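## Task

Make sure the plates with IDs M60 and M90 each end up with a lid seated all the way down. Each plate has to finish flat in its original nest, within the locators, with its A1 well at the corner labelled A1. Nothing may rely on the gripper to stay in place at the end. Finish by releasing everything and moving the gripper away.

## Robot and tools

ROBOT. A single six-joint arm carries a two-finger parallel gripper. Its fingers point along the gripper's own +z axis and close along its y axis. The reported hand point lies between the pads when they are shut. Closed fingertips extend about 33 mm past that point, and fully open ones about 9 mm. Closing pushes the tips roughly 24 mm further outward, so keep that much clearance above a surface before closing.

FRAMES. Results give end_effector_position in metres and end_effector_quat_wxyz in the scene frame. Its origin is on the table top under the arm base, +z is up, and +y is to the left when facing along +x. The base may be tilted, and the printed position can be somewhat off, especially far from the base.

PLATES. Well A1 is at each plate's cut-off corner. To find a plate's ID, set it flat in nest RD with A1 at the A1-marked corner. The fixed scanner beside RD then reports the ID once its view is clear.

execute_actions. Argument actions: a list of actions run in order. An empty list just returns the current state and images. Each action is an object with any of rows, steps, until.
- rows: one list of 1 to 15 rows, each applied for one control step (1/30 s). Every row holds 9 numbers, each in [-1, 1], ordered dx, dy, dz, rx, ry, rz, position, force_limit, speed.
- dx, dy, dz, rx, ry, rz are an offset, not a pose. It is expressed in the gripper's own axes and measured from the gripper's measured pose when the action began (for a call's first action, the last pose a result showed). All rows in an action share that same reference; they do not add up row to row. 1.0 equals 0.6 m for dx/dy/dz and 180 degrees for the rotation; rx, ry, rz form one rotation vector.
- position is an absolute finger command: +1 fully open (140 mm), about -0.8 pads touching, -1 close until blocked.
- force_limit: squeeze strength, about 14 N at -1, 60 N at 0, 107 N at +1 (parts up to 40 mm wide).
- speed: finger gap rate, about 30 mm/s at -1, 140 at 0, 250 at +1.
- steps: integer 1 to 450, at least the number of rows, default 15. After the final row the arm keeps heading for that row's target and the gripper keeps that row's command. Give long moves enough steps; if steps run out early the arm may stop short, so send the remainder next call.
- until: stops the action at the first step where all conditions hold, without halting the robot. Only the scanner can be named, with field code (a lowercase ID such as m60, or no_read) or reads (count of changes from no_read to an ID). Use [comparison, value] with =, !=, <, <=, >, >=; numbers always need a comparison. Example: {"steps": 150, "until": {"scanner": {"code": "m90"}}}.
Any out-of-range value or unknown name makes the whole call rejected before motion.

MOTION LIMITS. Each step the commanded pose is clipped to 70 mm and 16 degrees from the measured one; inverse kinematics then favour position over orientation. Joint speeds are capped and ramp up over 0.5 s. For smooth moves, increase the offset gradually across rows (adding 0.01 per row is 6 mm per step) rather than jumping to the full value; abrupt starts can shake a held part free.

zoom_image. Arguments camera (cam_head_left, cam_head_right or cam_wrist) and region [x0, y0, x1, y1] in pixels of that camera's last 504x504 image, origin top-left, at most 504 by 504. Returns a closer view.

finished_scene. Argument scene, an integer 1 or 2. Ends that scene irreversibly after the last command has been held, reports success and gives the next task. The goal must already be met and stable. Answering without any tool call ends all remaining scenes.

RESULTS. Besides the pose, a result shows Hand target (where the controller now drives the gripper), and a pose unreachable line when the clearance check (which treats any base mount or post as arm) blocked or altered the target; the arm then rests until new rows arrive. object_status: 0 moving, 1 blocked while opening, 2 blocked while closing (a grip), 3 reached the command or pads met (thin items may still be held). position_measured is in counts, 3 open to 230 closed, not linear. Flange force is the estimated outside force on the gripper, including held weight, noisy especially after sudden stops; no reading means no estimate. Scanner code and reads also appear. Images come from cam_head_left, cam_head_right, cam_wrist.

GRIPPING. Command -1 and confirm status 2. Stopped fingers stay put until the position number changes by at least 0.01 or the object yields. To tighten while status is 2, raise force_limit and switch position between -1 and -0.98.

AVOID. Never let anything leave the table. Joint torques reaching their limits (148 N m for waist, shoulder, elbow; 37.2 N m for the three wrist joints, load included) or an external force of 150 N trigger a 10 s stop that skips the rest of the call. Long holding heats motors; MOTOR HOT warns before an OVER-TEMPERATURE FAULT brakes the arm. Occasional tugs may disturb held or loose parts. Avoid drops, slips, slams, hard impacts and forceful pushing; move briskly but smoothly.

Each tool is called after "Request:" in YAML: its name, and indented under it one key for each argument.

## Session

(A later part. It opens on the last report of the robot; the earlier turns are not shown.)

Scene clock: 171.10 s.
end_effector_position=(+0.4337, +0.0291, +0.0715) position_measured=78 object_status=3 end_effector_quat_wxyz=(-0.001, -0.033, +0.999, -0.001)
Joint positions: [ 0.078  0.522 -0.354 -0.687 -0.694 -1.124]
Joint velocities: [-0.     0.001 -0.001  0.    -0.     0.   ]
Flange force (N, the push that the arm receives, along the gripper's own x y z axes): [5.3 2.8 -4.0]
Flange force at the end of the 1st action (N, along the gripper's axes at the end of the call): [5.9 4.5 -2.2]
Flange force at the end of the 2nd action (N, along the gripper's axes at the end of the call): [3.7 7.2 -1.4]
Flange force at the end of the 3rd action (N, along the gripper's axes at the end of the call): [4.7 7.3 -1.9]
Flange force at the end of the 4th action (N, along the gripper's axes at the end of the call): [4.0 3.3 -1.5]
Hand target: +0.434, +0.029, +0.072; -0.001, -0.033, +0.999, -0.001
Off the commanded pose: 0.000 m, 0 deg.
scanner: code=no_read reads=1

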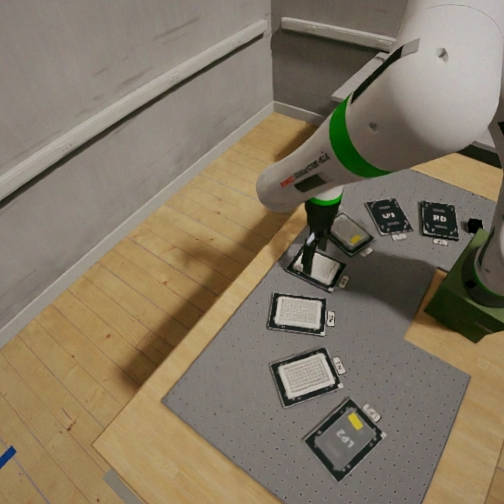

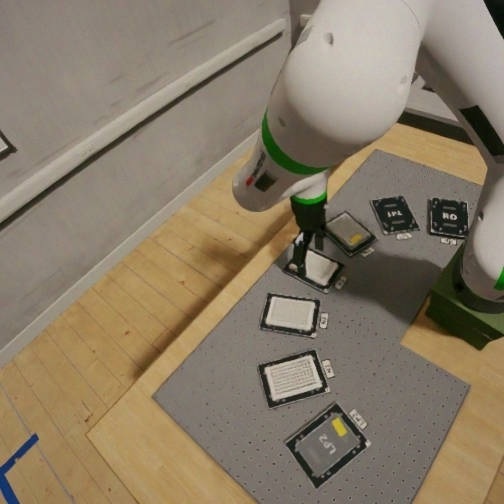

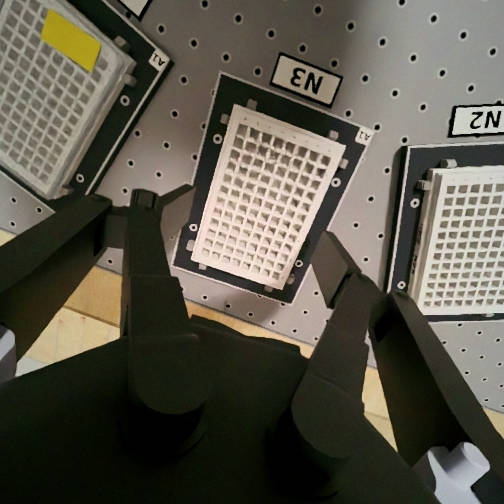

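Request:
execute_actions:
  actions:
    - {"rows":[[0,0,-0.06,0,0,0,0.4,-0.5,0]],"steps":18}
    - {"rows":[[0.492,0.704,0,0,0,-0.3956,0.4,-0.5,0]],"steps":75}
    - {"rows":[[0,0,0.055,0,0,0,0.4,-0.5,0]],"steps":18}

Request:
zoom_image:
  camera: "cam_wrist"
  region: [130,50,430,350]

Scene clock: 181.20 s.
end_effector_position=(+0.1121, +0.4243, +0.0715) position_measured=78 object_status=3 end_effector_quat_wxyz=(-0.002, -0.609, +0.793, -0.006)
Joint positions: [ 1.575 -0.003 -0.803  0.247 -0.365 -2.128]
Joint velocities: [ 0.001  0.    -0.001  0.003  0.001 -0.002]
Flange force (N, the push that the arm receives, along the gripper's own x y z axes): [11.3 2.9 -1.0]
Flange force at the end of the 1st action (N, along the gripper's axes at the end of the call): [-0.9 8.2 -4.6]
Flange force at the end of the 2nd action (N, along the gripper's axes at the end of the call): [12.0 6.2 -5.2]
Hand target: +0.112, +0.424, +0.071; -0.002, -0.609, +0.793, -0.006
Off the commanded pose: 0.000 m, 0 deg.
scanner: code=no_read reads=1

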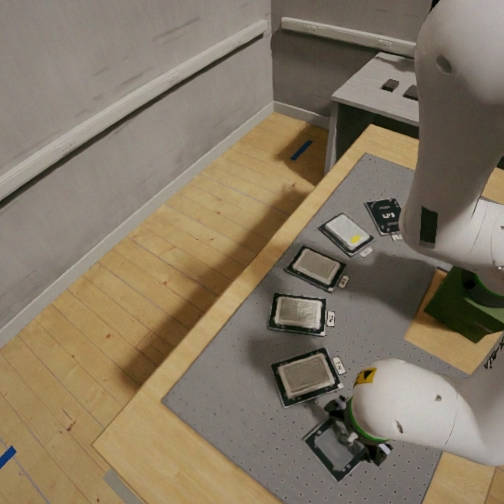

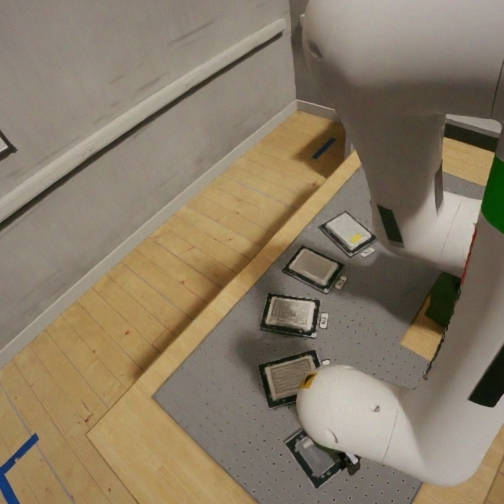

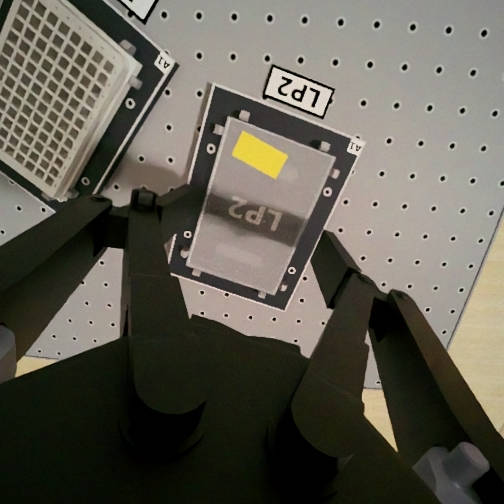

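Region (130, 50, 430, 350) of cam_wrist's 504x504 image, scaled by 1.680, with more detail than that image has.

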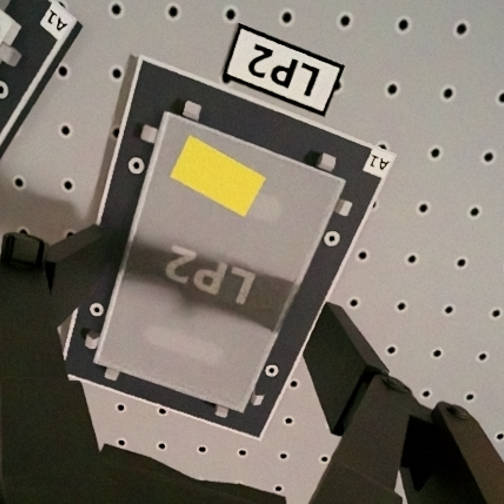

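Request:
execute_actions:
  actions:
    - {"rows":[[-0.004,-0.0027,-0.001,-0.0023,-0.0033,0.01,0.28,-0.5,0]],"steps":14}

Request:
zoom_image:
  camera: "cam_wrist"
  region: [130,50,430,350]

Scene clock: 184.87 s.
end_effector_position=(+0.1142, +0.4262, +0.0720) position_measured=94 object_status=3 end_effector_quat_wxyz=(-0.000, -0.597, +0.802, -0.000)
Joint positions: [ 1.566 -0.006 -0.802  0.233 -0.353 -2.137]
Joint velocities: [-0.001 -0.001  0.001 -0.    -0.     0.   ]
Flange force (N, the push that the arm receives, along the gripper's own x y z axes): [7.2 3.3 1.3]
Hand target: +0.114, +0.426, +0.072; -0.000, -0.597, +0.802, -0.000
Off the commanded pose: 0.000 m, 0 deg.
scanner: code=no_read reads=1

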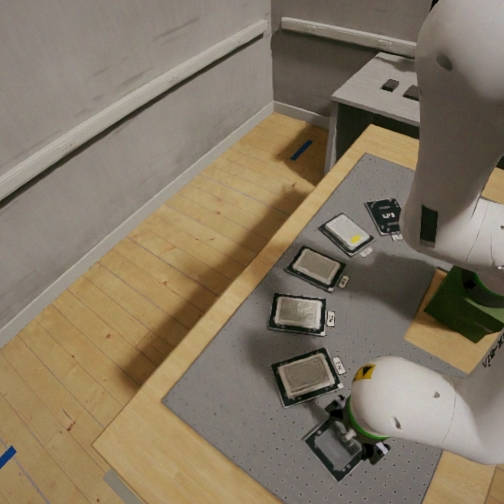

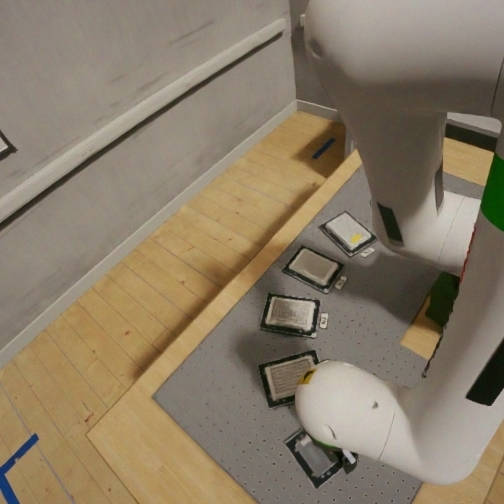

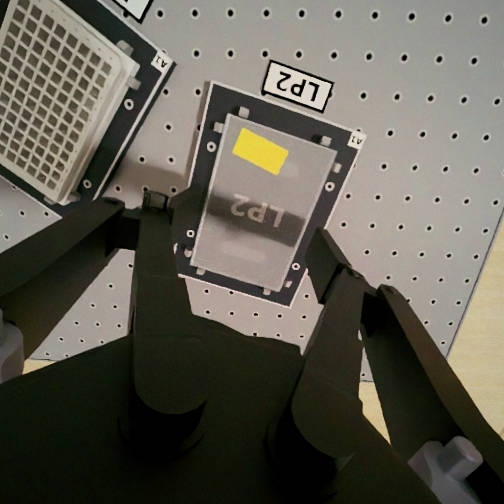

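Region (130, 50, 430, 350) of cam_wrist's 504x504 image, scaled by 1.680, with more detail than that image has.

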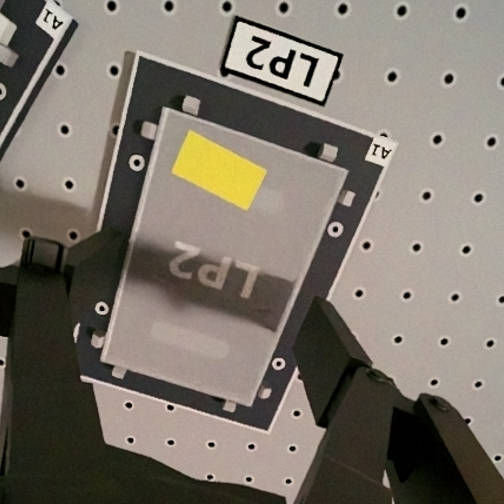

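Request:
execute_actions:
  actions:
    - {"rows":[[0.001,0,0.01,0,0,0.001,0.28,-0.5,0],[0.001,0,0.02,0,0,0.001,0.28,-0.5,0],[0.001,0,0.028,0,0,0.001,0.28,-0.5,0],[0.001,0,0.034,0,0,0.001,0.28,-0.5,0]],"steps":20}
    - {"rows":[[0,0,0,0,0,0,0.17,-0.5,-1]],"steps":14}
    - {"rows":[[0,0,-0.001,0,0,0,-1,-0.5,-1],[0,0,-0.001,0,0,0,-1,-0.5,-1],[0,0,-0.001,0,0,0,-1,-0.5,-1],[0,0,-0.003,0,0,0,-1,-0.5,-1],[0,0,-0.01,0,0,0,-1,-0.5,-1],[0,0,-0.025,0,0,0,-1,-0.5,-1],[0,0,-0.05,0,0,0,-1,-0.5,-1],[0,0,-0.095,0,0,0,-1,-0.5,-1]],"steps":26}

Scene clock: 192.03 s.
end_effector_position=(+0.1139, +0.4255, +0.1085) position_measured=103 object_status=2 end_effector_quat_wxyz=(-0.000, -0.596, +0.803, -0.000)
Joint positions: [ 1.58  -0.117 -0.796  0.19  -0.471 -2.104]
Joint velocities: [-0.     0.001  0.001 -0.001  0.002  0.001]
Flange force (N, the push that the arm receives, along the gripper's own x y z axes): [9.5 3.0 -4.1]
Flange force at the end of the 1st action (N, along the gripper's axes at the end of the call): no reading
Flange force at the end of the 2nd action (N, along the gripper's axes at the end of the call): no reading
Hand target: +0.114, +0.426, +0.108; -0.000, -0.596, +0.803, -0.000
Off the commanded pose: 0.000 m, 0 deg.
scanner: code=no_read reads=1

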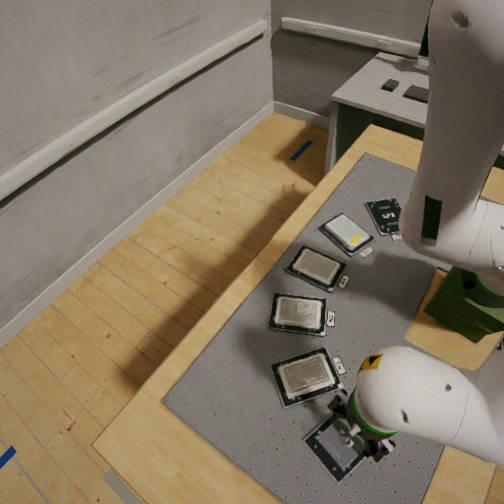

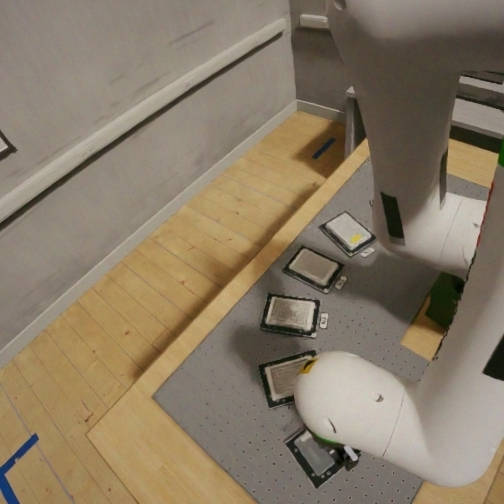

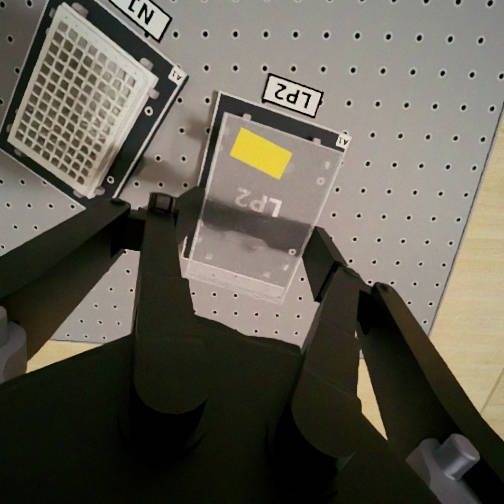

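Request:
execute_actions:
  actions:
    - {"rows":[[0.481,-0.688,0,0,0,0.3956,-1,-0.5,-1]],"steps":70}

Scene clock: 197.83 s.
end_effector_position=(+0.4238, +0.0355, +0.1056) position_measured=103 object_status=2 end_effector_quat_wxyz=(-0.003, -0.016, +1.000, +0.005)
Joint positions: [ 0.057  0.432 -0.389 -0.659 -0.755 -1.184]
Joint velocities: [-0.001  0.001 -0.    -0.    -0.001  0.001]
Flange force (N, the push that the arm receives, along the gripper's own x y z axes): [6.3 3.0 -1.9]
Hand target: +0.424, +0.036, +0.106; -0.003, -0.016, +1.000, +0.005
Off the commanded pose: 0.007 m, 1 deg.
scanner: code=no_read reads=1

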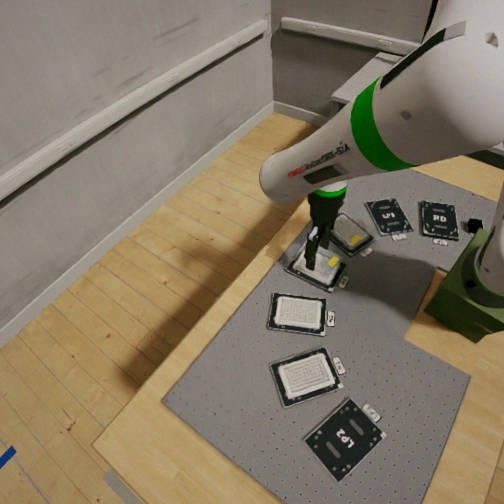

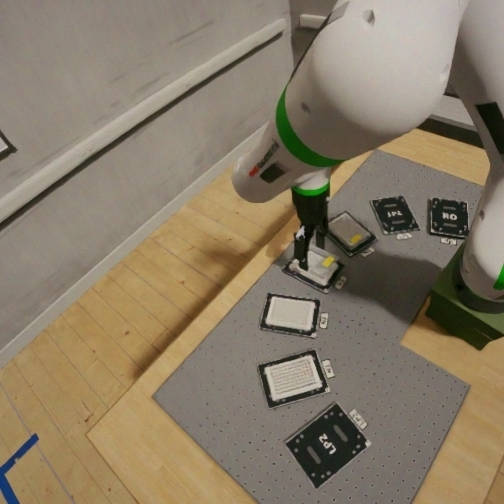

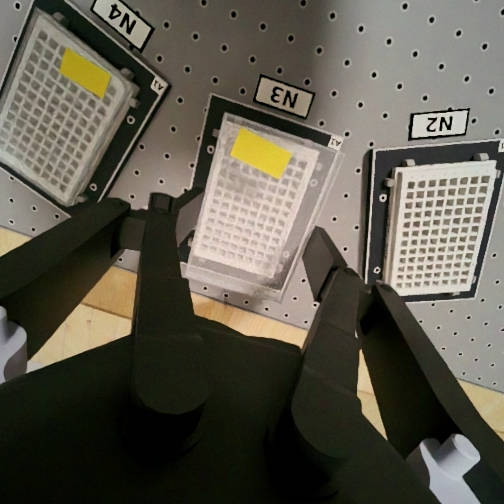

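Request:
execute_actions:
  actions:
    - {"rows":[[-0.0035,-0.01,0.056,0.0032,-0.0019,-0.0005,-1,-0.5,-1]],"steps":22}

Request:
zoom_image:
  camera: "cam_wrist"
  region: [130,50,430,350]

Scene clock: 201.00 s.
end_effector_position=(+0.4260, +0.0298, +0.0720) position_measured=103 object_status=2 end_effector_quat_wxyz=(+0.000, -0.016, +1.000, -0.000)
Joint positions: [ 0.078  0.51  -0.375 -0.698 -0.686 -1.146]
Joint velocities: [ 0.001 -0.001 -0.    -0.    -0.     0.   ]
Flange force (N, the push that the arm receives, along the gripper's own x y z axes): [7.6 2.8 -1.6]
Hand target: +0.426, +0.030, +0.072; +0.000, -0.016, +1.000, -0.000
Off the commanded pose: 0.000 m, 0 deg.
scanner: code=no_read reads=1

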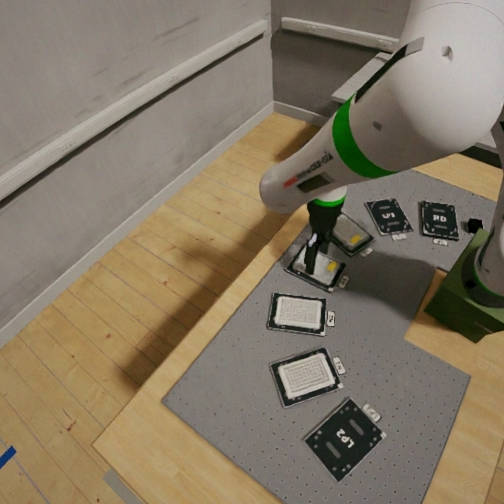

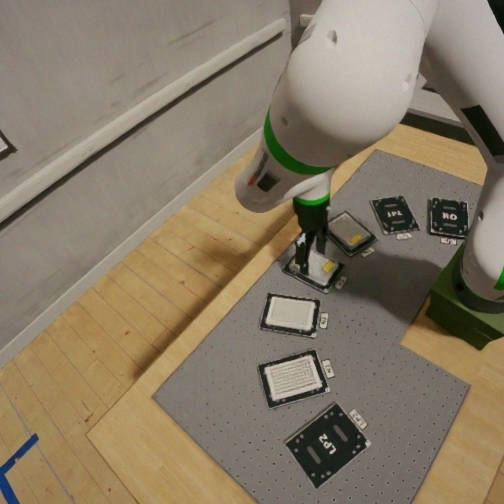

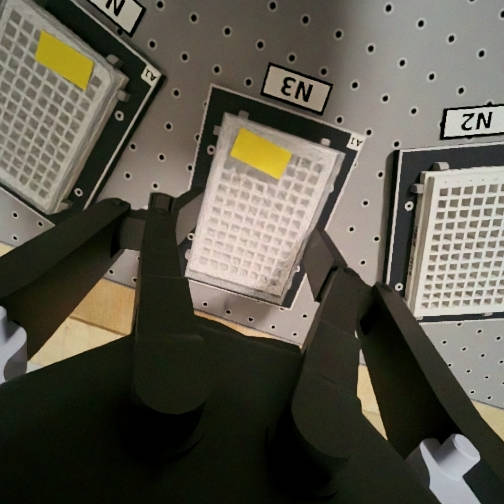

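Region (130, 50, 430, 350) of cam_wrist's 504x504 image, scaled by 1.680, with more detail than that image has.

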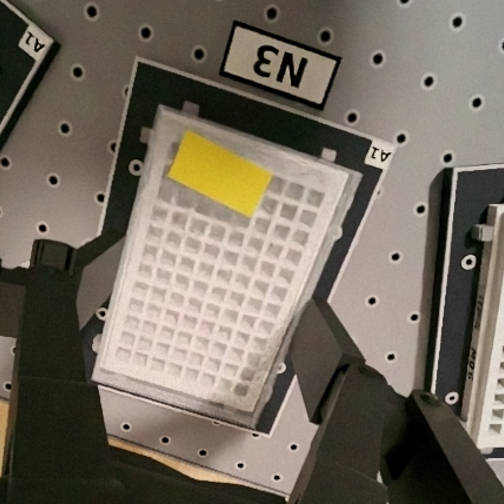

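Request:
execute_actions:
  actions:
    - {"rows":[[-0.0017,0,0.008,0,0,0,-1,-0.5,-1]],"steps":11}
    - {"rows":[[0,0,0.004,0,0,0,-1,-0.5,-1]],"steps":8}
    - {"rows":[[0,0,0.003,0,0,0,-1,-0.5,-1]],"steps":8}
    - {"rows":[[0,0,0.002,0,0,0,-1,-0.5,-1]],"steps":8}
    - {"rows":[[0,0,0,0,0,0,0.4,-0.5,-0.5]],"steps":10}
    - {"rows":[[0,0,-0.06,0,0,0,0.4,-0.5,0]],"steps":16}
    - {"rows":[[0,0.2,0,0,0,0,0.4,-0.5,0]],"steps":25}

Request:
zoom_image:
  camera: "cam_wrist"
  region: [0,0,250,250]

Request:
zoom_image:
  camera: "cam_head_right"
  region: [280,200,390,300]

Scene clock: 210.73 s.
end_effector_position=(+0.4221, +0.1488, +0.0974) position_measured=78 object_status=3 end_effector_quat_wxyz=(-0.000, -0.017, +1.000, -0.001)
Joint positions: [ 0.334  0.33  -0.404 -0.6   -0.7   -1.511]
Joint velocities: [-0.001  0.    -0.     0.001 -0.    -0.001]
Flange force (N, the push that the arm receives, along the gripper's own x y z axes): [7.2 3.2 -1.4]
Flange force at the end of the 3rd action (N, along the gripper's axes at the end of the call): [6.5 2.3 -2.3]
Flange force at the end of the 4th action (N, along the gripper's axes at the end of the call): [14.5 6.1 -39.1]
Flange force at the end of the 5th action (N, along the gripper's axes at the end of the call): [5.3 3.6 -4.2]
Flange force at the end of the 6th action (N, along the gripper's axes at the end of the call): [5.9 4.0 -2.8]
Hand target: +0.422, +0.149, +0.097; -0.000, -0.017, +1.000, -0.001
Off the commanded pose: 0.001 m, 0 deg.
scanner: code=no_read reads=1

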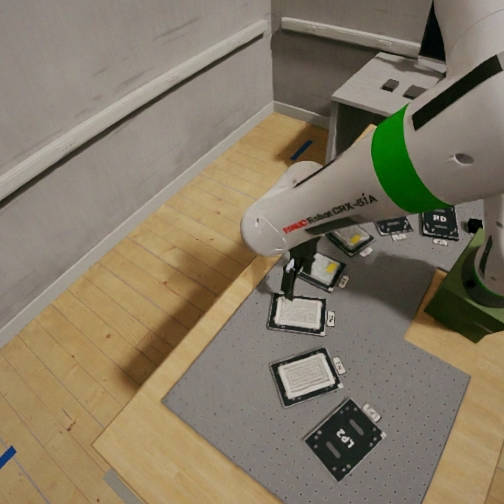

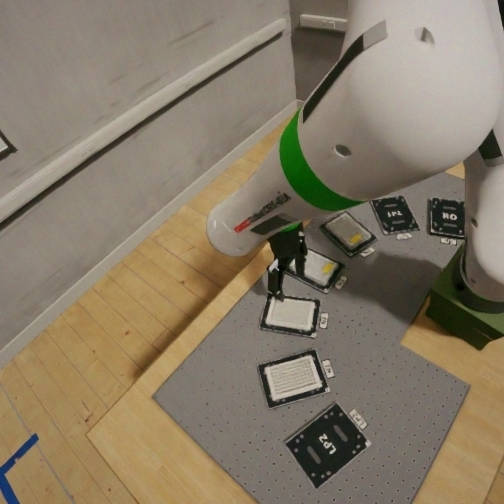

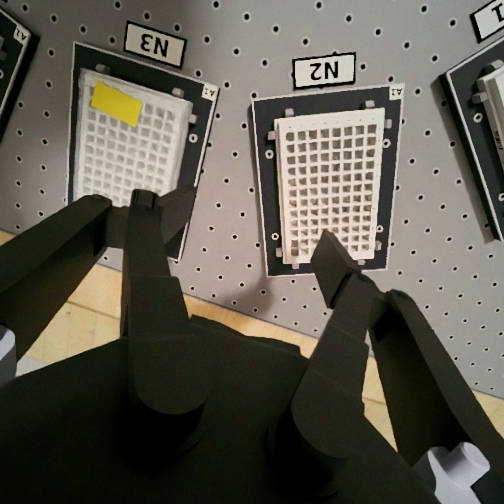

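Region (0, 0, 250, 250) of cam_wrist's 504x504 image, scaled by 2.016, with more detail than that image has.

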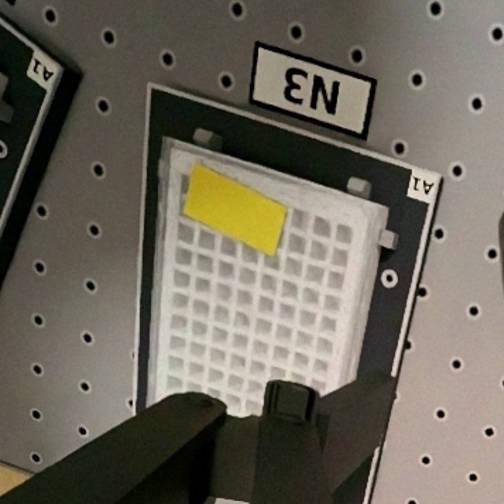

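Region (280, 200, 390, 300) of cam_head_right's 504x504 image, scaled by 4.582, with more detail than that image has; it fills the top 458 rows of this view, and the rest is white.

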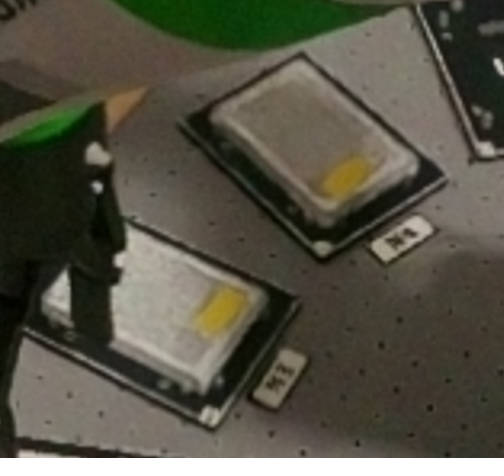

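Both lids stopped firmly at the same height, about 10.5 mm above their pickup level, which matches being seated. Moving clear.

Request:
execute_actions:
  actions:
    - {"rows":[[0,0,-0.25,0,0,0,0.4,-0.5,0]],"steps":28}

Request:
finished_scene:
  scene: 1

Scene clock: 214.67 s.
end_effector_position=(+0.4217, +0.1496, +0.2469) position_measured=78 object_status=3 end_effector_quat_wxyz=(-0.000, -0.017, +1.000, -0.001)
Joint positions: [ 0.214  0.046 -0.373 -0.471 -1.023 -1.607]
Joint velocities: [ 0.001 -0.001  0.001  0.001 -0.001  0.   ]
Flange force (N, the push that the arm receives, along the gripper's own x y z axes): [6.4 0.8 0.6]
Hand target: +0.422, +0.150, +0.247; -0.000, -0.017, +1.000, -0.001
Off the commanded pose: 0.001 m, 0 deg.
scanner: code=no_read reads=1

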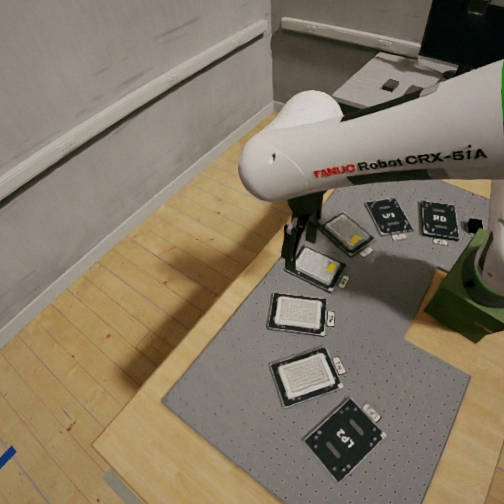

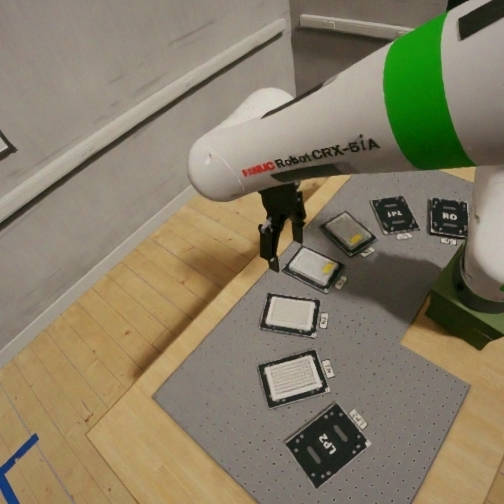

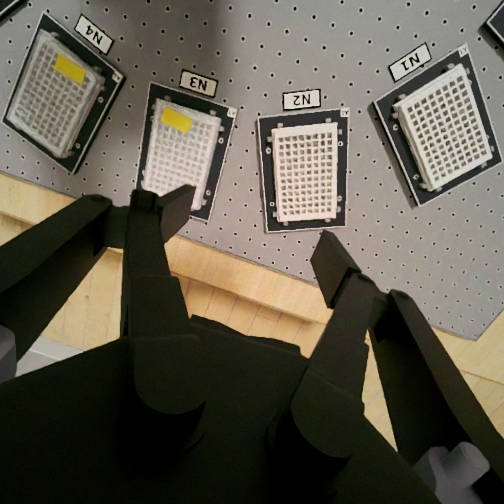

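The scene is finished: the task was done.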